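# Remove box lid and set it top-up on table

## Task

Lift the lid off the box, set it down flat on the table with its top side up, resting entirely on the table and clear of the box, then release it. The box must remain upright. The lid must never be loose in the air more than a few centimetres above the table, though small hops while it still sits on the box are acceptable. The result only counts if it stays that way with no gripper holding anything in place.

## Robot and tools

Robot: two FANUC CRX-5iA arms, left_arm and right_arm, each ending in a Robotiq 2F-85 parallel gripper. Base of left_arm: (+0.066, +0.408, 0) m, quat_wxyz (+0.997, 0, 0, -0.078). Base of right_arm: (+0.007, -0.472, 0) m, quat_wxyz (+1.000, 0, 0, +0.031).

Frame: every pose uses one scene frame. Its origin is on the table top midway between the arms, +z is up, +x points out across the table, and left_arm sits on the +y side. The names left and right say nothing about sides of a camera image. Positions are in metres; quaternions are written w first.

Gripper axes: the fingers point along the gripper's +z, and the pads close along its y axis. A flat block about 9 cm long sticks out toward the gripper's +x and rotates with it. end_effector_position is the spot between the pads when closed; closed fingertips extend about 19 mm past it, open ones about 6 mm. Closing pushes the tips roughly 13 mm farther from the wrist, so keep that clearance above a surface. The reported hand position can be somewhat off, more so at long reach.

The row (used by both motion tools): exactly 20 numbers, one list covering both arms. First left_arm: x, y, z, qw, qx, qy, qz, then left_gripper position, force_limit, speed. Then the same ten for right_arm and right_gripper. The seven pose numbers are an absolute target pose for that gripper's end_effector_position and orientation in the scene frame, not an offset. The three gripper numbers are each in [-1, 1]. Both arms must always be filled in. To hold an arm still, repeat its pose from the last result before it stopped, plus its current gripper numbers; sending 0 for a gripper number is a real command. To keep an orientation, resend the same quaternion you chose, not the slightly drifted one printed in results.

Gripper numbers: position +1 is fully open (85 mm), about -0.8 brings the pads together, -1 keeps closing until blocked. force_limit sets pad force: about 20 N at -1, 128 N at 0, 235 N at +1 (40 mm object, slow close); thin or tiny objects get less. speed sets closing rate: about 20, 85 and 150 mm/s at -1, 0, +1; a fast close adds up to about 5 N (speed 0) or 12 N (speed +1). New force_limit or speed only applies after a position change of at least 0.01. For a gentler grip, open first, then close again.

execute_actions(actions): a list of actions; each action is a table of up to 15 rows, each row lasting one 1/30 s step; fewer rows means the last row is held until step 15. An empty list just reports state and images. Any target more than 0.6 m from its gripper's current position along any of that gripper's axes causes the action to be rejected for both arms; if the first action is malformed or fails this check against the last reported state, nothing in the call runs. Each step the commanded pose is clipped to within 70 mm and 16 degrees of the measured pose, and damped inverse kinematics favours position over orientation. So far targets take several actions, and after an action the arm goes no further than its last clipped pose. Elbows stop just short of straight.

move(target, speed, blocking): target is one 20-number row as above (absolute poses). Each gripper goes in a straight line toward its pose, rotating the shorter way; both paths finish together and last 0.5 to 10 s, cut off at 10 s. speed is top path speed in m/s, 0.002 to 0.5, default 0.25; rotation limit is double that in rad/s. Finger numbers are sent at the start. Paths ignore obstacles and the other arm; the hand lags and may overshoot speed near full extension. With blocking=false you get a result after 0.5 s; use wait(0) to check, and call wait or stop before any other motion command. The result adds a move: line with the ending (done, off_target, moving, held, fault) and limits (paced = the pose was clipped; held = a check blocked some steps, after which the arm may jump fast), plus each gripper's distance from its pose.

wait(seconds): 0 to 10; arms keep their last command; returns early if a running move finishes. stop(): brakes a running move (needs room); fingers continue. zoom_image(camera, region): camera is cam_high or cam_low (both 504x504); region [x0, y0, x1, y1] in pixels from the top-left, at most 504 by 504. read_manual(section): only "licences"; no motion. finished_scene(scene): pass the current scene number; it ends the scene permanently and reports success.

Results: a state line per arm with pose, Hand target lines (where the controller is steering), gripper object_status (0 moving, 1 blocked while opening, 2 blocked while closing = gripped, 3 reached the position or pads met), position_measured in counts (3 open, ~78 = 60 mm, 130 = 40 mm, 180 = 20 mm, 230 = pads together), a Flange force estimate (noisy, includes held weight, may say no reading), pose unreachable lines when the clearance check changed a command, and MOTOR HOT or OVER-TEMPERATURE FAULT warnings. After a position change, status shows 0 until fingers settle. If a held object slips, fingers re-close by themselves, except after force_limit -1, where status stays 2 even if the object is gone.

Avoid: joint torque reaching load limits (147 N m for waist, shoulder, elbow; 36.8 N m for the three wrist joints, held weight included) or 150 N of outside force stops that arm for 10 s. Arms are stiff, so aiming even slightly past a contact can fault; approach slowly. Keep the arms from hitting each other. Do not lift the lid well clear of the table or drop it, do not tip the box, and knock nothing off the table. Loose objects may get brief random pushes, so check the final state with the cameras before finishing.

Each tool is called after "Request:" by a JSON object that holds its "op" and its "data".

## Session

Request:
{"op": "execute_actions", "data": {"actions": []}}

Scene clock: 0.00 s.
left_arm: end_effector_position=(+0.5602, +0.3298, +0.2948) position_measured=3 object_status=3 end_effector_quat_wxyz=(+0.001, +0.080, +0.997, +0.000) | right_arm: end_effector_position=(+0.4367, -0.4907, +0.1591) position_measured=3 object_status=3 end_effector_quat_wxyz=(+0.596, +0.724, -0.202, +0.283)
Joint positions: left_arm=[ 0.262  0.131  0.193 -0.    -1.631 -0.265] | right_arm=[ 0.777  0.495 -0.633  0.906 -1.717  1.203]
Joint velocities: left_arm=[ 0. -0. -0. -0.  0. -0.] | right_arm=[ 0.    -0.     0.001 -0.    -0.     0.001]
Flange force (N, the push that the arm receives, along the gripper's own x y z axes): no reading
Hand target (left_arm): +0.560, +0.330, +0.295; +0.001, +0.080, +0.997, +0.000
Hand target (right_arm): +0.437, -0.491, +0.159; +0.596, +0.724, -0.202, +0.283

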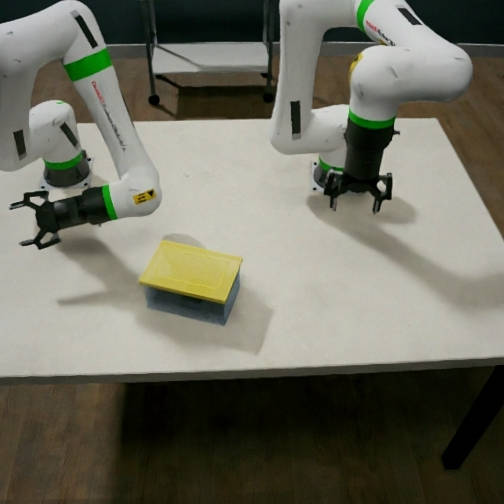

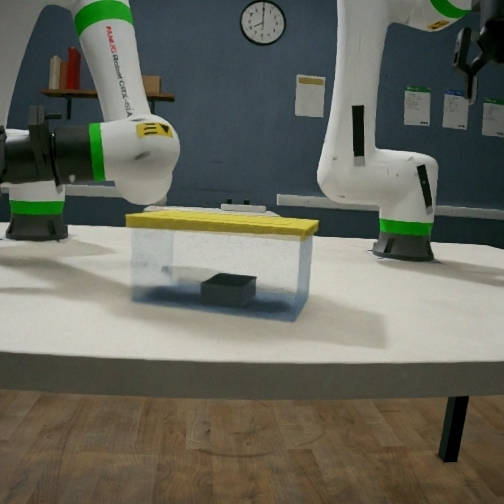

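Request:
{"op": "move", "data": {"target": [0.60,0.16,0.2,0.050,0.816,0.5714,-0.0714,0.4,-1,0,0.45,-0.33,0.24,-0.0714,0.5714,-0.816,-0.050,0.4,-1,0], "speed": 0.3}}

Scene clock: 7.60 s.
left_arm: end_effector_position=(+0.6000, +0.1598, +0.2000) position_measured=78 object_status=3 end_effector_quat_wxyz=(+0.050, +0.816, +0.571, -0.071) | right_arm: end_effector_position=(+0.4509, -0.3293, +0.2406) position_measured=78 object_status=3 end_effector_quat_wxyz=(+0.071, -0.571, +0.816, +0.050)
Joint positions: left_arm=[ 0.037  0.361  0.192  0.172 -1.444 -1.825] | right_arm=[ 0.449 -0.035 -0.083 -0.116 -1.392  0.723]
Joint velocities: left_arm=[-0.     0.    -0.     0.    -0.001 -0.003] | right_arm=[ 0.    -0.001 -0.    -0.     0.    -0.001]
Flange force (N, the push that the arm receives, along the gripper's own x y z axes): left_arm=[2.8 5.5 -2.0] | right_arm=[-1.0 -0.7 -0.8]
Hand target (left_arm): +0.600, +0.160, +0.200; +0.050, +0.816, +0.571, -0.072
Hand target (right_arm): +0.451, -0.329, +0.241; +0.071, -0.571, +0.816, +0.050
Off the commanded pose (left_arm): 0.000 m, 0 deg.
Off the commanded pose (right_arm): 0.001 m, 0 deg.
move: done

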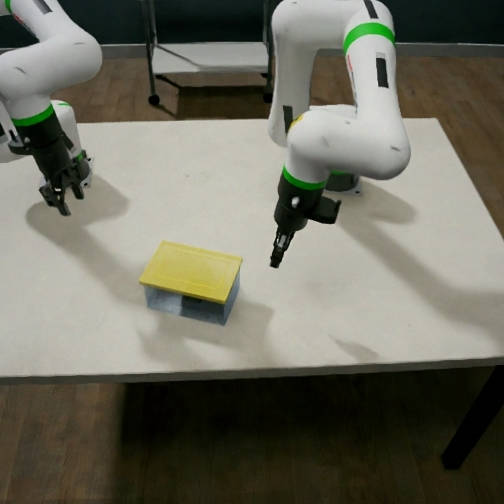

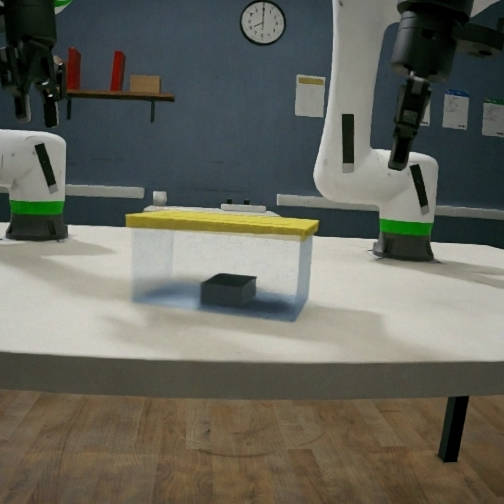

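Request:
{"op": "move", "data": {"target": [0.609,0.116,0.108,0.050,0.816,0.5714,-0.0714,0.4,-1,0,0.501,-0.182,0.108,-0.0714,0.5714,-0.816,-0.050,0.4,-1,0]}}

Request:
{"op": "zoom_image", "data": {"camera": "cam_high", "region": [90, 200, 290, 340]}}

Request:
{"op": "zoom_image", "data": {"camera": "cam_low", "region": [80, 160, 380, 330]}}

Scene clock: 10.70 s.
left_arm: end_effector_position=(+0.6091, +0.1159, +0.1080) position_measured=78 object_status=3 end_effector_quat_wxyz=(+0.050, +0.816, +0.571, -0.071) | right_arm: end_effector_position=(+0.5013, -0.1822, +0.1080) position_measured=78 object_status=3 end_effector_quat_wxyz=(+0.071, -0.571, +0.816, +0.050)
Joint positions: left_arm=[-0.035  0.469  0.122  0.182 -1.256 -1.787] | right_arm=[ 0.647  0.278 -0.056 -0.096 -1.086  0.55 ]
Joint velocities: left_arm=[-0.     0.     0.     0.     0.     0.003] | right_arm=[-0.     0.001 -0.002  0.    -0.     0.   ]
Flange force (N, the push that the arm receives, along the gripper's own x y z axes): left_arm=[0.9 5.1 -1.2] | right_arm=[0.2 0.5 -2.0]
Hand target (left_arm): +0.609, +0.116, +0.108; +0.050, +0.816, +0.571, -0.071
Hand target (right_arm): +0.501, -0.182, +0.108; +0.071, -0.571, +0.816, +0.050
Off the commanded pose (left_arm): 0.000 m, 0 deg.
Off the commanded pose (right_arm): 0.000 m, 0 deg.
move: done

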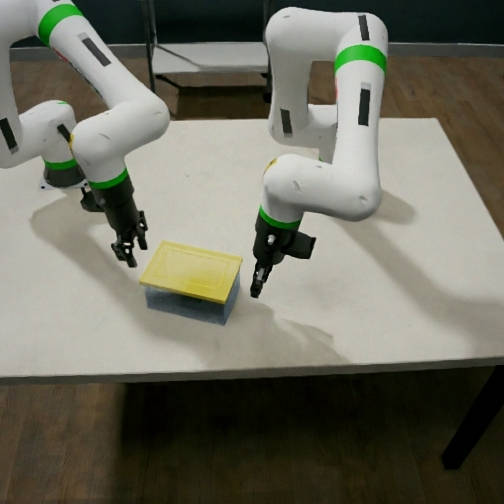

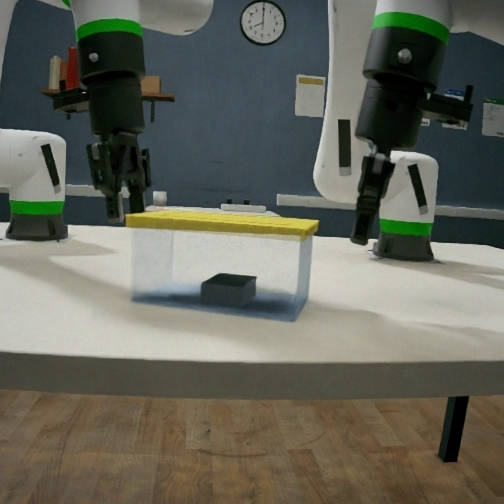

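Region (90, 200, 290, 340) of cam_high's 504x504 image, scaled by 2.520, with more detail than that image has; it fills the top 353 rows of this view, and the rest is white.

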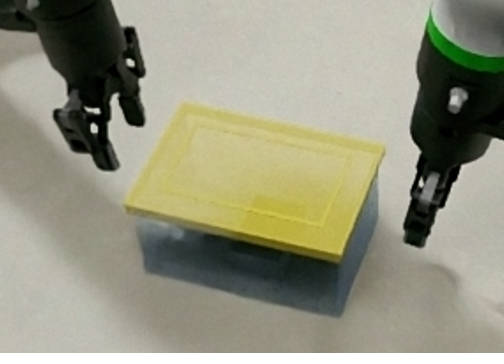

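Region (80, 160, 380, 330) of cam_low's 504x504 image, scaled by 1.680, with more detail than that image has; it fills the top 286 rows of this view, and the rest is white.

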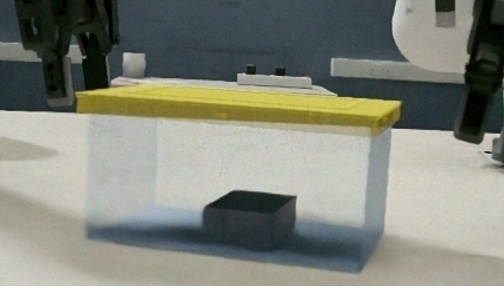

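Request:
{"op": "move", "data": {"target": [0.598,0.085,0.108,0.050,0.816,0.5714,-0.0714,0.4,-1,0,0.509,-0.167,0.106,-0.0714,0.5714,-0.816,-0.050,0.4,-1,0], "speed": 0.06}}

Request:
{"op": "zoom_image", "data": {"camera": "cam_high", "region": [90, 200, 290, 340]}}

Request:
{"op": "zoom_image", "data": {"camera": "cam_low", "region": [260, 180, 360, 270]}}

Request:
{"op": "zoom_image", "data": {"camera": "cam_low", "region": [90, 170, 190, 260]}}

Scene clock: 16.10 s.
left_arm: end_effector_position=(+0.5980, +0.0850, +0.1080) position_measured=78 object_status=3 end_effector_quat_wxyz=(+0.050, +0.816, +0.571, -0.071) | right_arm: end_effector_position=(+0.5090, -0.1670, +0.1060) position_measured=78 object_status=3 end_effector_quat_wxyz=(+0.071, -0.571, +0.816, +0.050)
Joint positions: left_arm=[-0.09   0.476  0.131  0.183 -1.249 -1.733] | right_arm=[ 0.66   0.312 -0.018 -0.094 -1.089  0.537]
Joint velocities: left_arm=[-0.    -0.     0.     0.     0.    -0.002] | right_arm=[-0.001 -0.     0.001 -0.    -0.001  0.   ]
Flange force (N, the push that the arm receives, along the gripper's own x y z axes): left_arm=[1.5 5.6 -1.9] | right_arm=[1.9 -1.5 -1.5]
Hand target (left_arm): +0.598, +0.085, +0.108; +0.050, +0.816, +0.571, -0.071
Hand target (right_arm): +0.509, -0.167, +0.106; +0.071, -0.571, +0.816, +0.050
Off the commanded pose (left_arm): 0.000 m, 0 deg.
Off the commanded pose (right_arm): 0.000 m, 0 deg.
move: done

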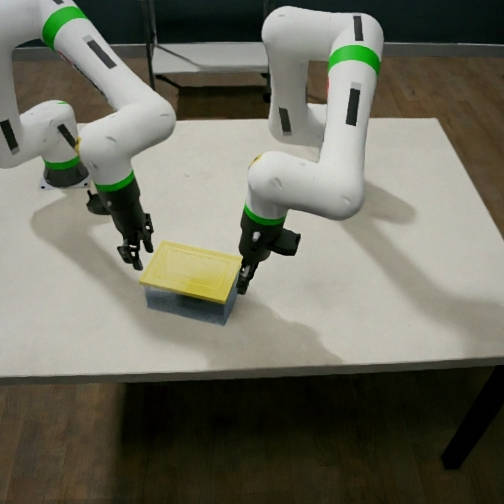

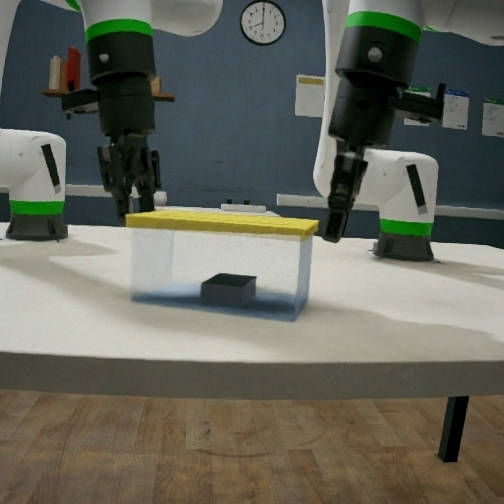

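Region (90, 200, 290, 340) of cam_high's 504x504 image, scaled by 2.520, with more detail than that image has; it fills the top 353 rows of this view, and the rest is white.

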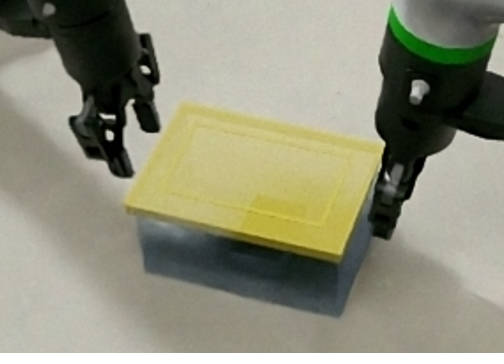

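Region (260, 180, 360, 270) of cam_low's 504x504 image, scaled by 5.040, with more detail than that image has; it fills the top 454 rows of this view, and the rest is white.

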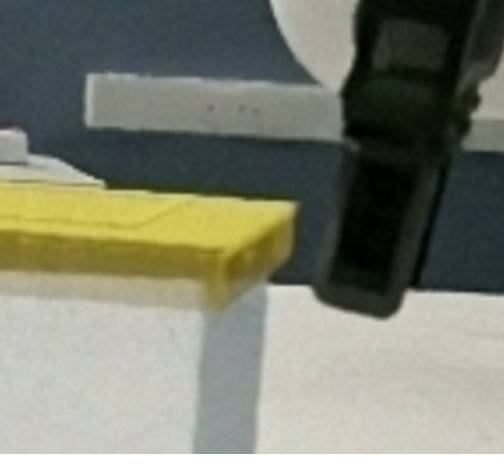

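Region (90, 170, 190, 260) of cam_low's 504x504 image, scaled by 5.040, with more detail than that image has; it fills the top 454 rows of this view, and the rest is white.

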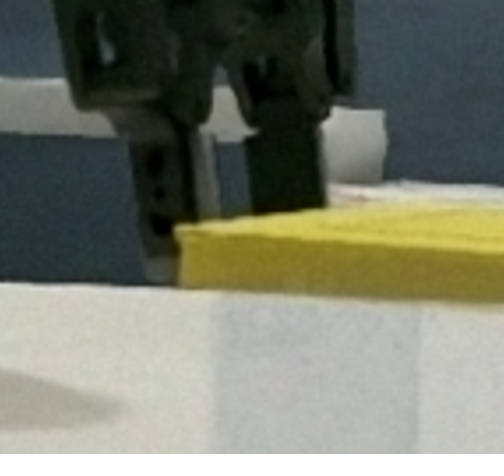

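Request:
{"op": "move", "data": {"target": [0.594,0.0737,0.108,0.050,0.816,0.5714,-0.0714,0.4,-1,0,0.5117,-0.1595,0.107,-0.0714,0.5714,-0.816,-0.050,0.4,-1,0], "speed": 0.015}}

Request:
{"op": "zoom_image", "data": {"camera": "cam_high", "region": [90, 200, 290, 340]}}

Scene clock: 20.47 s.
left_arm: end_effector_position=(+0.5940, +0.0737, +0.1080) position_measured=78 object_status=3 end_effector_quat_wxyz=(+0.050, +0.816, +0.571, -0.071) | right_arm: end_effector_position=(+0.5117, -0.1595, +0.1070) position_measured=78 object_status=3 end_effector_quat_wxyz=(+0.071, -0.571, +0.816, +0.050)
Joint positions: left_arm=[-0.11   0.48   0.136  0.184 -1.247 -1.714] | right_arm=[ 0.667  0.325  0.001 -0.093 -1.095  0.529]
Joint velocities: left_arm=[-0.     0.    -0.    -0.    -0.     0.002] | right_arm=[ 0.     0.003  0.    -0.    -0.     0.   ]
Flange force (N, the push that the arm receives, along the gripper's own x y z axes): left_arm=[1.3 5.2 -1.1] | right_arm=[0.9 -0.7 0.0]
Hand target (left_arm): +0.594, +0.074, +0.108; +0.050, +0.816, +0.571, -0.071
Hand target (right_arm): +0.512, -0.160, +0.107; +0.071, -0.571, +0.816, +0.050
Off the commanded pose (left_arm): 0.000 m, 0 deg.
Off the commanded pose (right_arm): 0.000 m, 0 deg.
move: done

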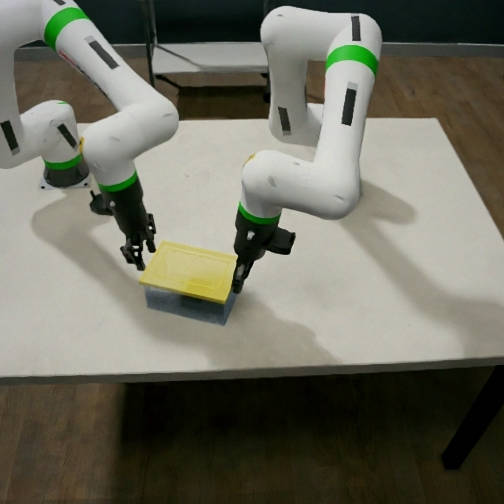

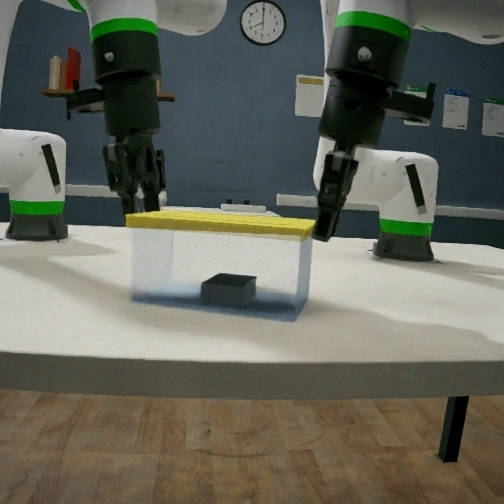

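Region (90, 200, 290, 340) of cam_high's 504x504 image, scaled by 2.520, with more detail than that image has; it fills the top 353 rows of this view, and the rest is white.

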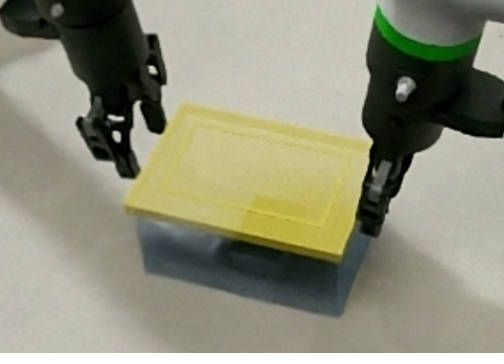

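4 mm each.

Request:
{"op": "move", "data": {"target": [0.5926,0.070,0.108,0.050,0.816,0.5714,-0.0714,0.4,-1,0,0.5131,-0.1557,0.107,-0.0714,0.5714,-0.816,-0.050,0.4,-1,0], "speed": 0.01}}

Request:
{"op": "zoom_image", "data": {"camera": "cam_high", "region": [90, 200, 290, 340]}}

Scene clock: 23.07 s.
left_arm: end_effector_position=(+0.5926, +0.0700, +0.1080) position_measured=78 object_status=3 end_effector_quat_wxyz=(+0.050, +0.816, +0.571, -0.071) | right_arm: end_effector_position=(+0.5131, -0.1558, +0.1070) position_measured=78 object_status=3 end_effector_quat_wxyz=(+0.071, -0.571, +0.816, +0.050)
Joint positions: left_arm=[-0.116  0.481  0.138  0.184 -1.246 -1.707] | right_arm=[ 0.671  0.332  0.01  -0.092 -1.097  0.525]
Joint velocities: left_arm=[-0.  0.  0.  0.  0.  0.] | right_arm=[-0.     0.001  0.001 -0.001  0.001 -0.   ]
Flange force (N, the push that the arm receives, along the gripper's own x y z axes): left_arm=[16.8 7.9 -6.4] | right_arm=[16.9 6.7 -3.8]
Hand target (left_arm): +0.593, +0.070, +0.108; +0.050, +0.816, +0.571, -0.071
Hand target (right_arm): +0.513, -0.156, +0.107; +0.071, -0.571, +0.816, +0.050
Off the commanded pose (left_arm): 0.000 m, 0 deg.
Off the commanded pose (right_arm): 0.000 m, 0 deg.
move: done

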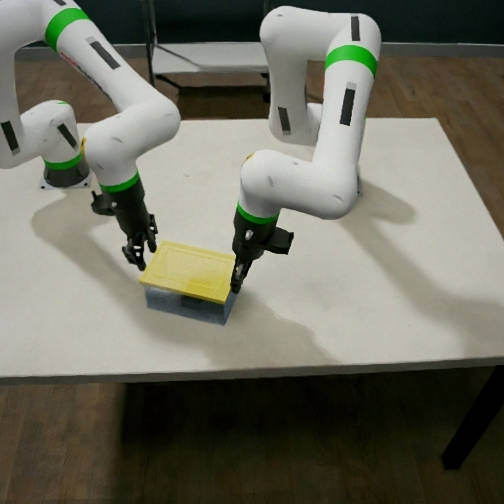

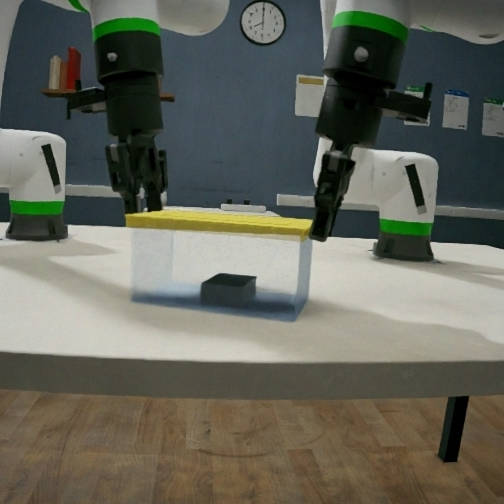

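Region (90, 200, 290, 340) of cam_high's 504x504 image, scaled by 2.520, with more detail than that image has; it fills the top 353 rows of this view, and the rest is white.

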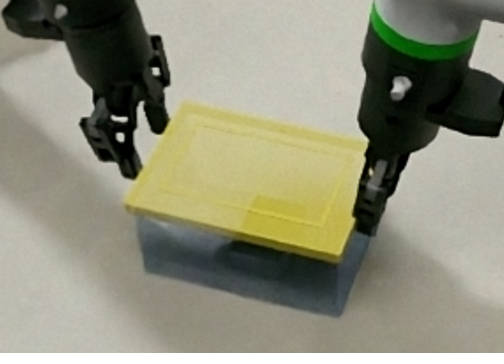

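Request:
{"op": "move", "data": {"target": [0.5923,0.0691,0.108,0.050,0.816,0.5714,-0.0714,0.4,-1,0,0.5134,-0.1548,0.107,-0.0714,0.5714,-0.816,-0.050,0.4,-1,0], "speed": 0.01}}

Scene clock: 24.97 s.
left_arm: end_effector_position=(+0.5923, +0.0692, +0.1080) position_measured=78 object_status=3 end_effector_quat_wxyz=(+0.050, +0.816, +0.571, -0.071) | right_arm: end_effector_position=(+0.5134, -0.1548, +0.1070) position_measured=78 object_status=3 end_effector_quat_wxyz=(+0.071, -0.571, +0.816, +0.050)
Joint positions: left_arm=[-0.118  0.481  0.139  0.184 -1.246 -1.706] | right_arm=[ 0.672  0.334  0.013 -0.092 -1.097  0.524]
Joint velocities: left_arm=[-0.     0.     0.001  0.     0.     0.001] | right_arm=[ 0.    -0.    -0.    -0.    -0.     0.001]
Flange force (N, the push that the arm receives, along the gripper's own x y z axes): left_arm=[46.5 4.7 -19.8] | right_arm=[47.8 5.3 -18.3]
Hand target (left_arm): +0.592, +0.069, +0.108; +0.050, +0.816, +0.571, -0.071
Hand target (right_arm): +0.513, -0.155, +0.107; +0.071, -0.571, +0.816, +0.050
Off the commanded pose (left_arm): 0.000 m, 0 deg.
Off the commanded pose (right_arm): 0.000 m, 0 deg.
move: done

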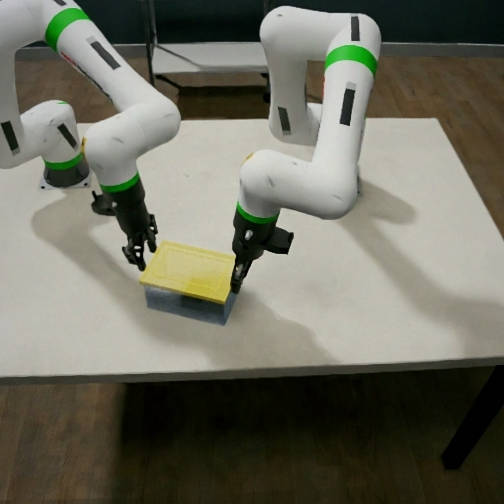

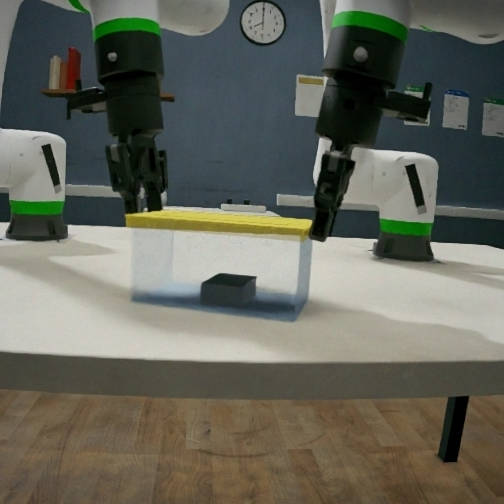

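Request:
{"op": "move", "data": {"target": [0.5923,0.0691,0.135,0.050,0.816,0.5714,-0.0714,0.4,-1,0,0.5134,-0.1548,0.134,-0.0714,0.5714,-0.816,-0.050,0.4,-1,0], "speed": 0.02}}

Request:
{"op": "zoom_image", "data": {"camera": "cam_low", "region": [90, 150, 360, 270]}}

Scene clock: 29.20 s.
left_arm: end_effector_position=(+0.5922, +0.0691, +0.1350) position_measured=78 object_status=3 end_effector_quat_wxyz=(+0.050, +0.816, +0.571, -0.071) | right_arm: end_effector_position=(+0.5134, -0.1548, +0.1340) position_measured=78 object_status=3 end_effector_quat_wxyz=(+0.071, -0.571, +0.816, +0.050)
Joint positions: left_arm=[-0.118  0.464  0.179  0.181 -1.303 -1.695] | right_arm=[ 0.672  0.313  0.051 -0.089 -1.155  0.518]
Joint velocities: left_arm=[-0.    -0.001  0.001 -0.     0.     0.   ] | right_arm=[-0.    -0.002 -0.    -0.    -0.001  0.   ]
Flange force (N, the push that the arm receives, along the gripper's own x y z axes): left_arm=[49.3 9.2 -9.6] | right_arm=[46.3 1.0 -8.5]
Hand target (left_arm): +0.592, +0.069, +0.135; +0.050, +0.816, +0.571, -0.071
Hand target (right_arm): +0.513, -0.155, +0.134; +0.071, -0.571, +0.816, +0.050
Off the commanded pose (left_arm): 0.000 m, 0 deg.
Off the commanded pose (right_arm): 0.000 m, 0 deg.
move: done

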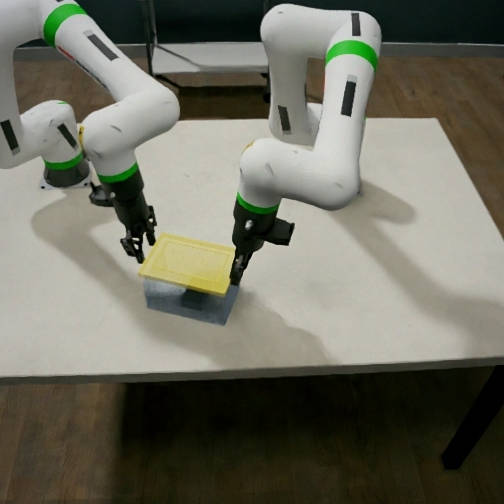

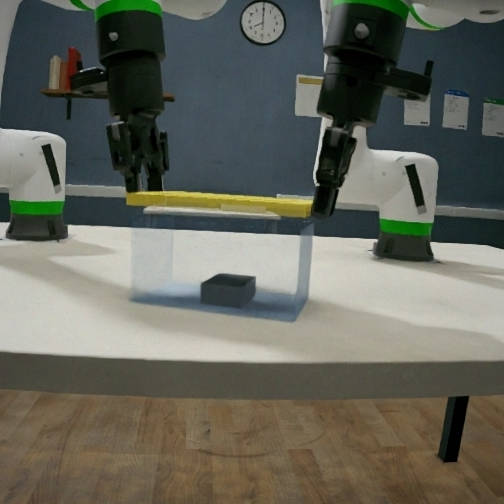

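Region (90, 150, 360, 270) of cam_low's 504x504 image, scaled by 1.867, with more detail than that image has.

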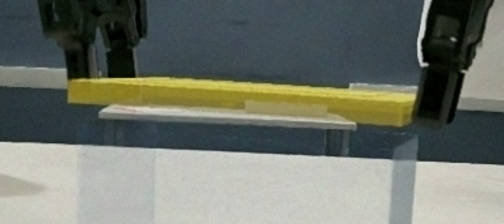

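Request:
{"op": "move", "data": {"target": [0.5023,0.0991,0.14,0.050,0.816,0.5714,-0.0714,0.4,-1,0,0.4234,-0.1248,0.139,-0.0714,0.5714,-0.816,-0.050,0.4,-1,0], "speed": 0.04}}

Scene clock: 33.30 s.
left_arm: end_effector_position=(+0.5024, +0.0992, +0.1399) position_measured=78 object_status=3 end_effector_quat_wxyz=(+0.050, +0.816, +0.571, -0.071) | right_arm: end_effector_position=(+0.4234, -0.1245, +0.1390) position_measured=78 object_status=3 end_effector_quat_wxyz=(+0.071, -0.571, +0.816, +0.050)
Joint positions: left_arm=[-0.109  0.234 -0.117  0.184 -1.239 -1.716] | right_arm=[ 0.842  0.166 -0.128 -0.061 -1.112  0.34 ]
Joint velocities: left_arm=[-0.     0.    -0.001 -0.    -0.    -0.001] | right_arm=[ 0.001  0.002  0.    -0.     0.001 -0.   ]
Flange force (N, the push that the arm receives, along the gripper's own x y z axes): left_arm=[50.8 9.0 -9.7] | right_arm=[49.5 4.5 -6.7]
Hand target (left_arm): +0.502, +0.099, +0.140; +0.050, +0.816, +0.571, -0.071
Hand target (right_arm): +0.423, -0.125, +0.139; +0.071, -0.571, +0.816, +0.050
Off the commanded pose (left_arm): 0.000 m, 0 deg.
Off the commanded pose (right_arm): 0.000 m, 0 deg.
move: done

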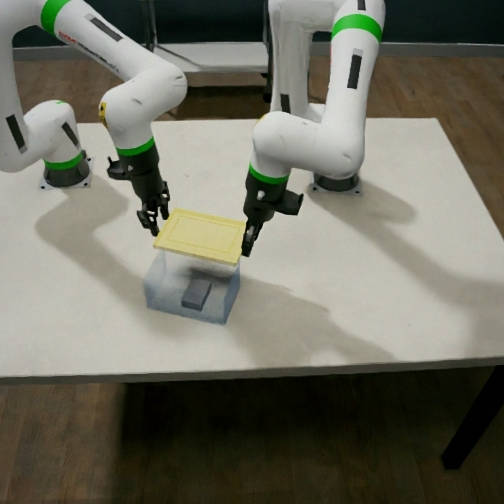

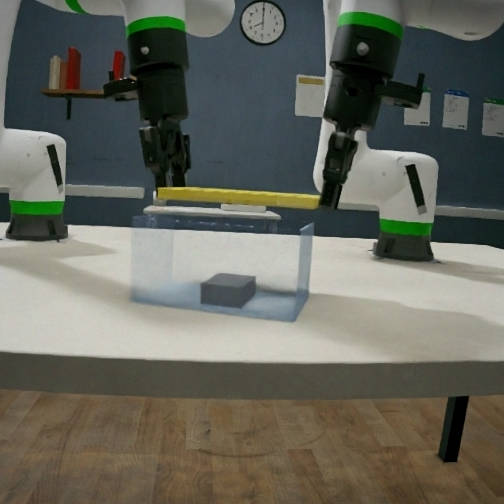

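Request:
{"op": "move", "data": {"target": [0.4023,0.1341,0.14,0.050,0.816,0.5714,-0.0714,0.4,-1,0,0.3234,-0.0898,0.139,-0.0714,0.5714,-0.816,-0.050,0.4,-1,0], "speed": 0.045}}

Request:
{"op": "move", "data": {"target": [0.4023,0.1341,0.024,0.050,0.816,0.5714,-0.0714,0.4,-1,0,0.3234,-0.0898,0.023,-0.0714,0.5714,-0.816,-0.050,0.4,-1,0], "speed": 0.04}}

Request:
{"op": "zoom_image", "data": {"camera": "cam_low", "region": [150, 200, 370, 300]}}

Scene clock: 38.87 s.
left_arm: end_effector_position=(+0.4024, +0.1342, +0.1399) position_measured=78 object_status=3 end_effector_quat_wxyz=(+0.050, +0.816, +0.571, -0.071) | right_arm: end_effector_position=(+0.3233, -0.0895, +0.1390) position_measured=78 object_status=3 end_effector_quat_wxyz=(+0.071, -0.571, +0.816, +0.050)
Joint positions: left_arm=[-0.09  -0.023 -0.402  0.185 -1.216 -1.74 ] | right_arm=[ 1.073  0.041 -0.279 -0.017 -1.077  0.093]
Joint velocities: left_arm=[ 0. -0. -0. -0. -0. -0.] | right_arm=[ 0.     0.    -0.001 -0.    -0.001 -0.001]
Flange force (N, the push that the arm receives, along the gripper's own x y z axes): left_arm=[51.3 10.4 -10.0] | right_arm=[50.1 6.7 -6.9]
Hand target (left_arm): +0.402, +0.134, +0.140; +0.050, +0.816, +0.571, -0.071
Hand target (right_arm): +0.323, -0.090, +0.139; +0.071, -0.571, +0.816, +0.050
Off the commanded pose (left_arm): 0.000 m, 0 deg.
Off the commanded pose (right_arm): 0.000 m, 0 deg.
move: done

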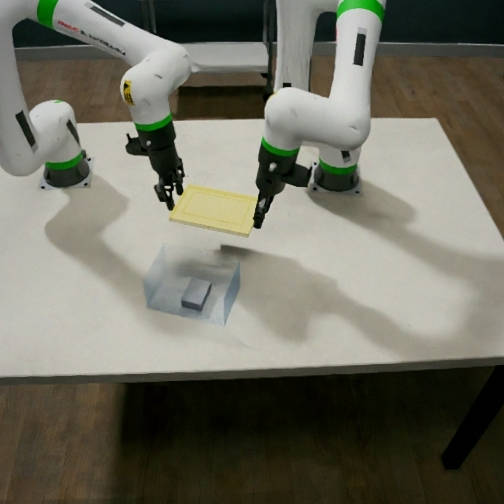

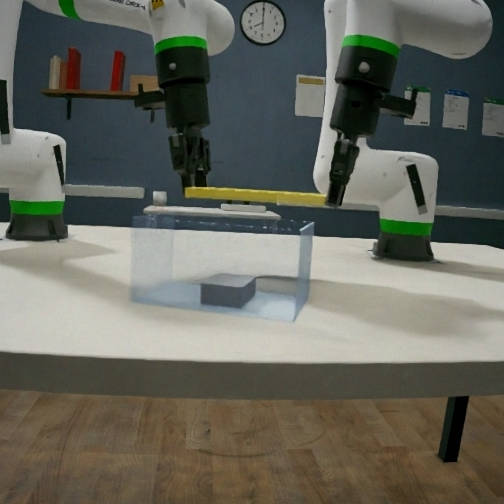

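Scene clock: 42.00 s.
left_arm: end_effector_position=(+0.4026, +0.1340, +0.0239) position_measured=78 object_status=3 end_effector_quat_wxyz=(+0.050, +0.816, +0.571, -0.071) | right_arm: end_effector_position=(+0.3234, -0.0899, +0.0230) position_measured=78 object_status=3 end_effector_quat_wxyz=(+0.071, -0.571, +0.816, +0.050)
Joint positions: left_arm=[-0.093  0.118 -0.566  0.22  -0.916 -1.807] | right_arm=[ 1.073  0.177 -0.43  -0.021 -0.79   0.1  ]
Joint velocities: left_arm=[-0.     0.    -0.     0.     0.     0.002] | right_arm=[-0.    -0.001 -0.001  0.    -0.     0.001]
Flange force (N, the push that the arm receives, along the gripper's own x y z axes): left_arm=[45.0 10.7 -8.5] | right_arm=[45.7 9.1 -8.3]
Hand target (left_arm): +0.403, +0.134, +0.024; +0.050, +0.816, +0.571, -0.071
Hand target (right_arm): +0.323, -0.090, +0.023; +0.071, -0.571, +0.816, +0.050
Off the commanded pose (left_arm): 0.000 m, 0 deg.
Off the commanded pose (right_arm): 0.000 m, 0 deg.
move: done

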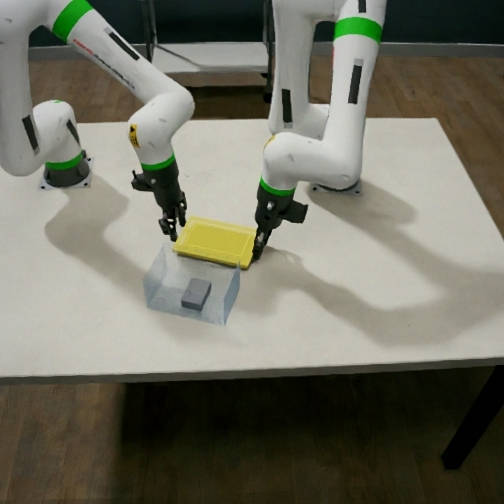

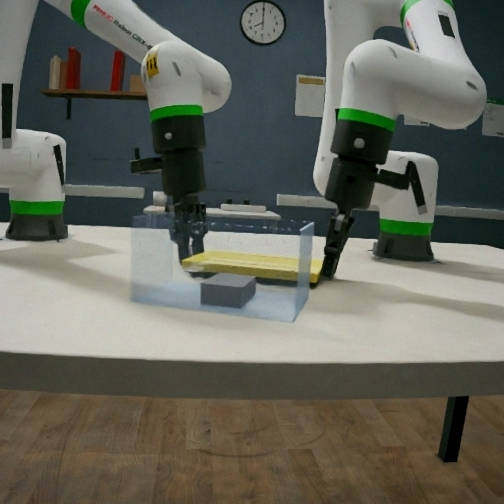

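Region (150, 200, 370, 300) of cam_low's 504x504 image, scaled by 2.291, with more detail than that image has; it fills the top 229 rows of this view, and the rest is white.

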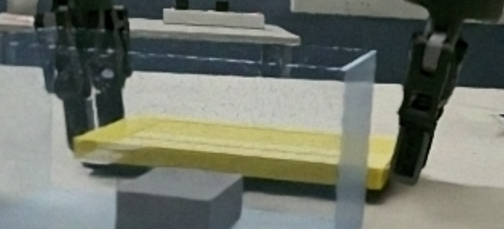

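Request:
{"op": "move", "data": {"target": [0.4023,0.1341,0.0215,0.050,0.816,0.5714,-0.0714,0.4,-1,0,0.3234,-0.0898,0.0205,-0.0714,0.5714,-0.816,-0.050,0.4,-1,0], "speed": 0.008}}

Scene clock: 44.17 s.
left_arm: end_effector_position=(+0.4023, +0.1341, +0.0215) position_measured=78 object_status=3 end_effector_quat_wxyz=(+0.050, +0.816, +0.571, -0.071) | right_arm: end_effector_position=(+0.3234, -0.0898, +0.0205) position_measured=78 object_status=3 end_effector_quat_wxyz=(+0.071, -0.571, +0.816, +0.050)
Joint positions: left_arm=[-0.093  0.122 -0.57   0.221 -0.909 -1.809] | right_arm=[ 1.073  0.181 -0.432 -0.021 -0.784  0.1  ]
Joint velocities: left_arm=[-0.     0.     0.001  0.    -0.     0.001] | right_arm=[ 0.     0.001  0.001 -0.001  0.001 -0.   ]
Flange force (N, the push that the arm receives, along the gripper's own x y z axes): left_arm=[48.5 9.8 -8.8] | right_arm=[42.3 5.2 -4.2]
Hand target (left_arm): +0.402, +0.134, +0.021; +0.050, +0.816, +0.571, -0.071
Hand target (right_arm): +0.323, -0.090, +0.020; +0.071, -0.571, +0.816, +0.050
Off the commanded pose (left_arm): 0.000 m, 0 deg.
Off the commanded pose (right_arm): 0.000 m, 0 deg.
move: done

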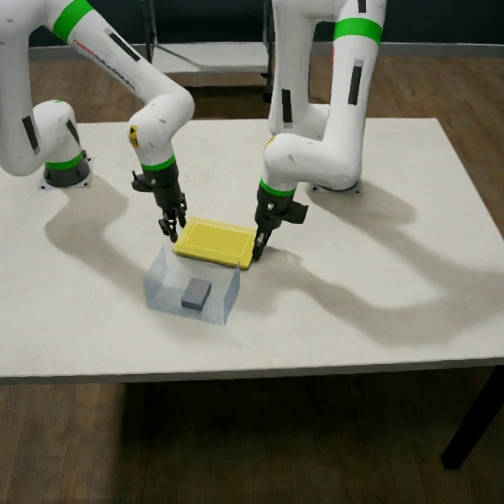

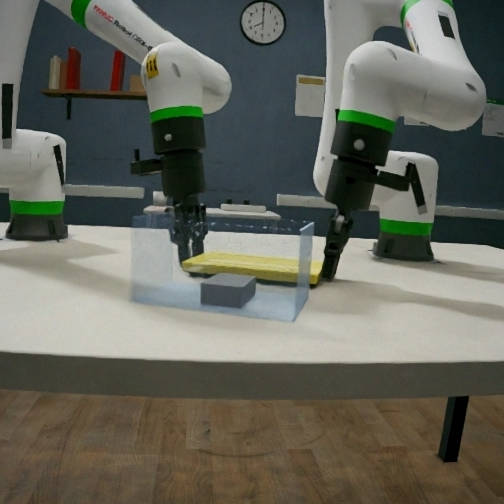

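Request:
{"op": "move", "data": {"target": [0.4023,0.1341,0.019,0.050,0.816,0.5714,-0.0714,0.4,-1,0,0.3234,-0.0898,0.018,-0.0714,0.5714,-0.816,-0.050,0.4,-1,0], "speed": 0.008}}

Request:
{"op": "move", "data": {"target": [0.4065,0.146,0.020,0.050,0.816,0.5714,-0.0714,0.4,-1,0,0.319,-0.102,0.019,-0.0714,0.5714,-0.816,-0.050,0.4,-1,0], "speed": 0.02}}

Request:
{"op": "move", "data": {"target": [0.415,0.18,0.10,0.050,0.816,0.5714,-0.0714,0.4,-1,0,0.305,-0.135,0.10,-0.0714,0.5714,-0.816,-0.050,0.4,-1,0]}}

Scene clock: 48.07 s.
left_arm: end_effector_position=(+0.4023, +0.1341, +0.0190) position_measured=78 object_status=3 end_effector_quat_wxyz=(+0.050, +0.816, +0.571, -0.071) | right_arm: end_effector_position=(+0.3234, -0.0898, +0.0180) position_measured=78 object_status=3 end_effector_quat_wxyz=(+0.071, -0.571, +0.816, +0.050)
Joint positions: left_arm=[-0.093  0.126 -0.572  0.222 -0.902 -1.811] | right_arm=[ 1.073  0.185 -0.434 -0.021 -0.778  0.101]
Joint velocities: left_arm=[ 0.    -0.    -0.     0.     0.    -0.001] | right_arm=[ 0.001 -0.001  0.    -0.001 -0.     0.   ]
Flange force (N, the push that the arm receives, along the gripper's own x y z axes): left_arm=[46.6 11.2 -8.2] | right_arm=[44.6 7.0 -7.5]
Hand target (left_arm): +0.402, +0.134, +0.019; +0.050, +0.816, +0.571, -0.071
Hand target (right_arm): +0.323, -0.090, +0.018; +0.071, -0.571, +0.816, +0.050
Off the commanded pose (left_arm): 0.000 m, 0 deg.
Off the commanded pose (right_arm): 0.000 m, 0 deg.
move: done

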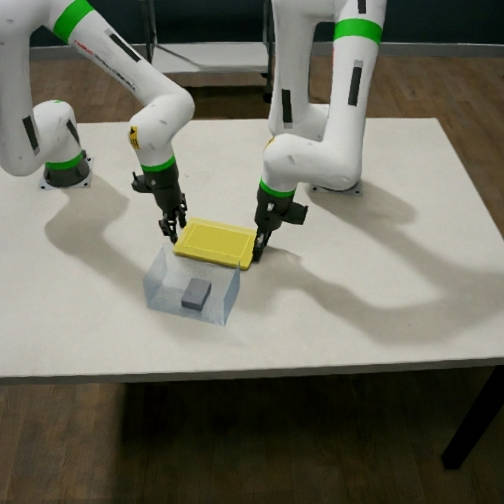

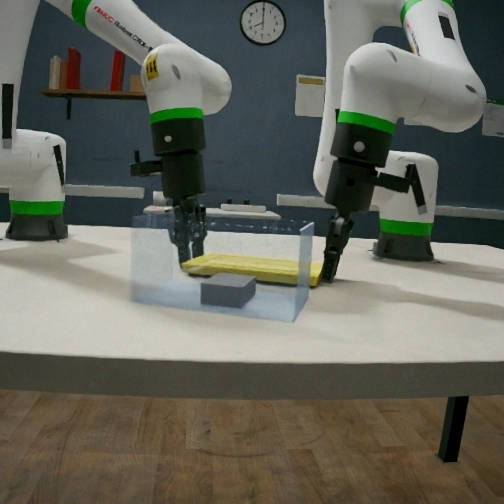

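Scene clock: 48.93 s.
left_arm: end_effector_position=(+0.4065, +0.1460, +0.0200) position_measured=78 object_status=3 end_effector_quat_wxyz=(+0.050, +0.816, +0.571, -0.071) | right_arm: end_effector_position=(+0.3190, -0.1020, +0.0190) position_measured=78 object_status=3 end_effector_quat_wxyz=(+0.071, -0.571, +0.816, +0.050)
Joint positions: left_arm=[-0.061  0.118 -0.578  0.22  -0.91  -1.84 ] | right_arm=[ 1.07   0.156 -0.466 -0.022 -0.775  0.104]
Joint velocities: left_arm=[ 0.    -0.     0.     0.     0.     0.002] | right_arm=[-0.    -0.001 -0.001 -0.     0.001  0.001]
Flange force (N, the push that the arm receives, along the gripper's own x y z axes): left_arm=[2.5 4.6 0.3] | right_arm=[-3.3 -3.4 0.6]
Hand target (left_arm): +0.407, +0.146, +0.020; +0.050, +0.816, +0.571, -0.071
Hand target (right_arm): +0.319, -0.102, +0.019; +0.071, -0.571, +0.816, +0.050
Off the commanded pose (left_arm): 0.000 m, 0 deg.
Off the commanded pose (right_arm): 0.000 m, 0 deg.
move: done

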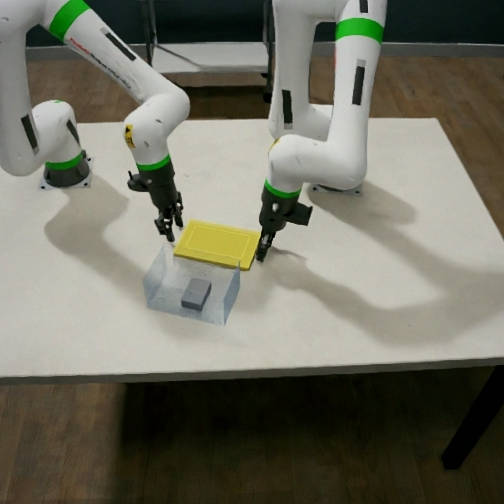

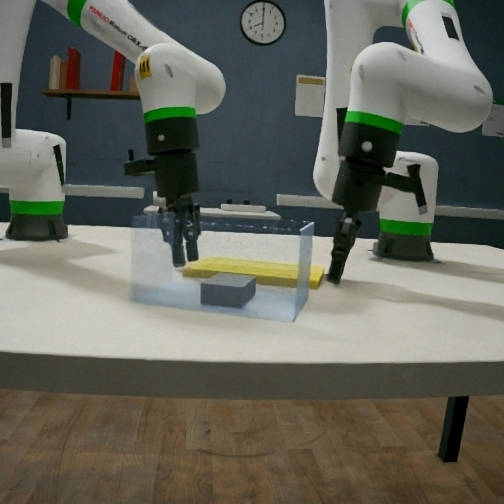

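Scene clock: 49.70 s.
left_arm: end_effector_position=(+0.4149, +0.1801, +0.1000) position_measured=78 object_status=3 end_effector_quat_wxyz=(+0.050, +0.816, +0.571, -0.071) | right_arm: end_effector_position=(+0.3049, -0.1350, +0.1000) position_measured=78 object_status=3 end_effector_quat_wxyz=(+0.071, -0.572, +0.816, +0.050)
Joint positions: left_arm=[ 0.03  -0.013 -0.492  0.187 -1.138 -1.876] | right_arm=[ 1.067 -0.039 -0.456 -0.02  -0.98   0.103]
Joint velocities: left_arm=[ 0.    -0.    -0.     0.    -0.    -0.001] | right_arm=[ 0.002 -0.002  0.    -0.    -0.001 -0.   ]
Flange force (N, the push that the arm receives, along the gripper's own x y z axes): left_arm=[2.5 5.8 -1.0] | right_arm=[-4.2 -0.4 0.3]
Hand target (left_arm): +0.415, +0.180, +0.100; +0.050, +0.816, +0.571, -0.071
Hand target (right_arm): +0.305, -0.135, +0.100; +0.071, -0.572, +0.816, +0.050
Off the commanded pose (left_arm): 0.000 m, 0 deg.
Off the commanded pose (right_arm): 0.000 m, 0 deg.
move: done

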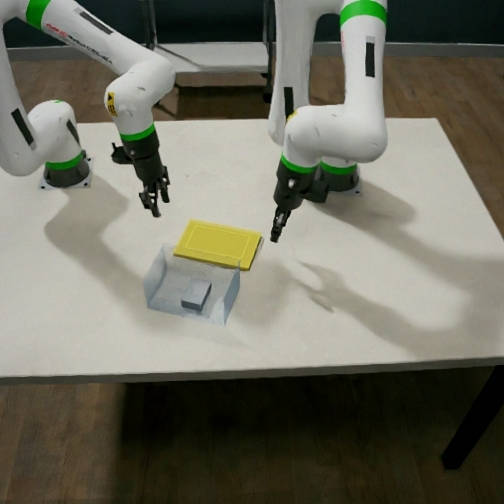

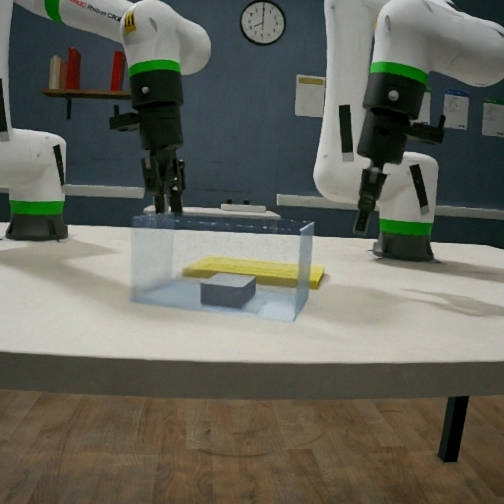

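Request:
{"op": "finished_scene", "data": {"scene": 2}}

The scene is finished: the task was done.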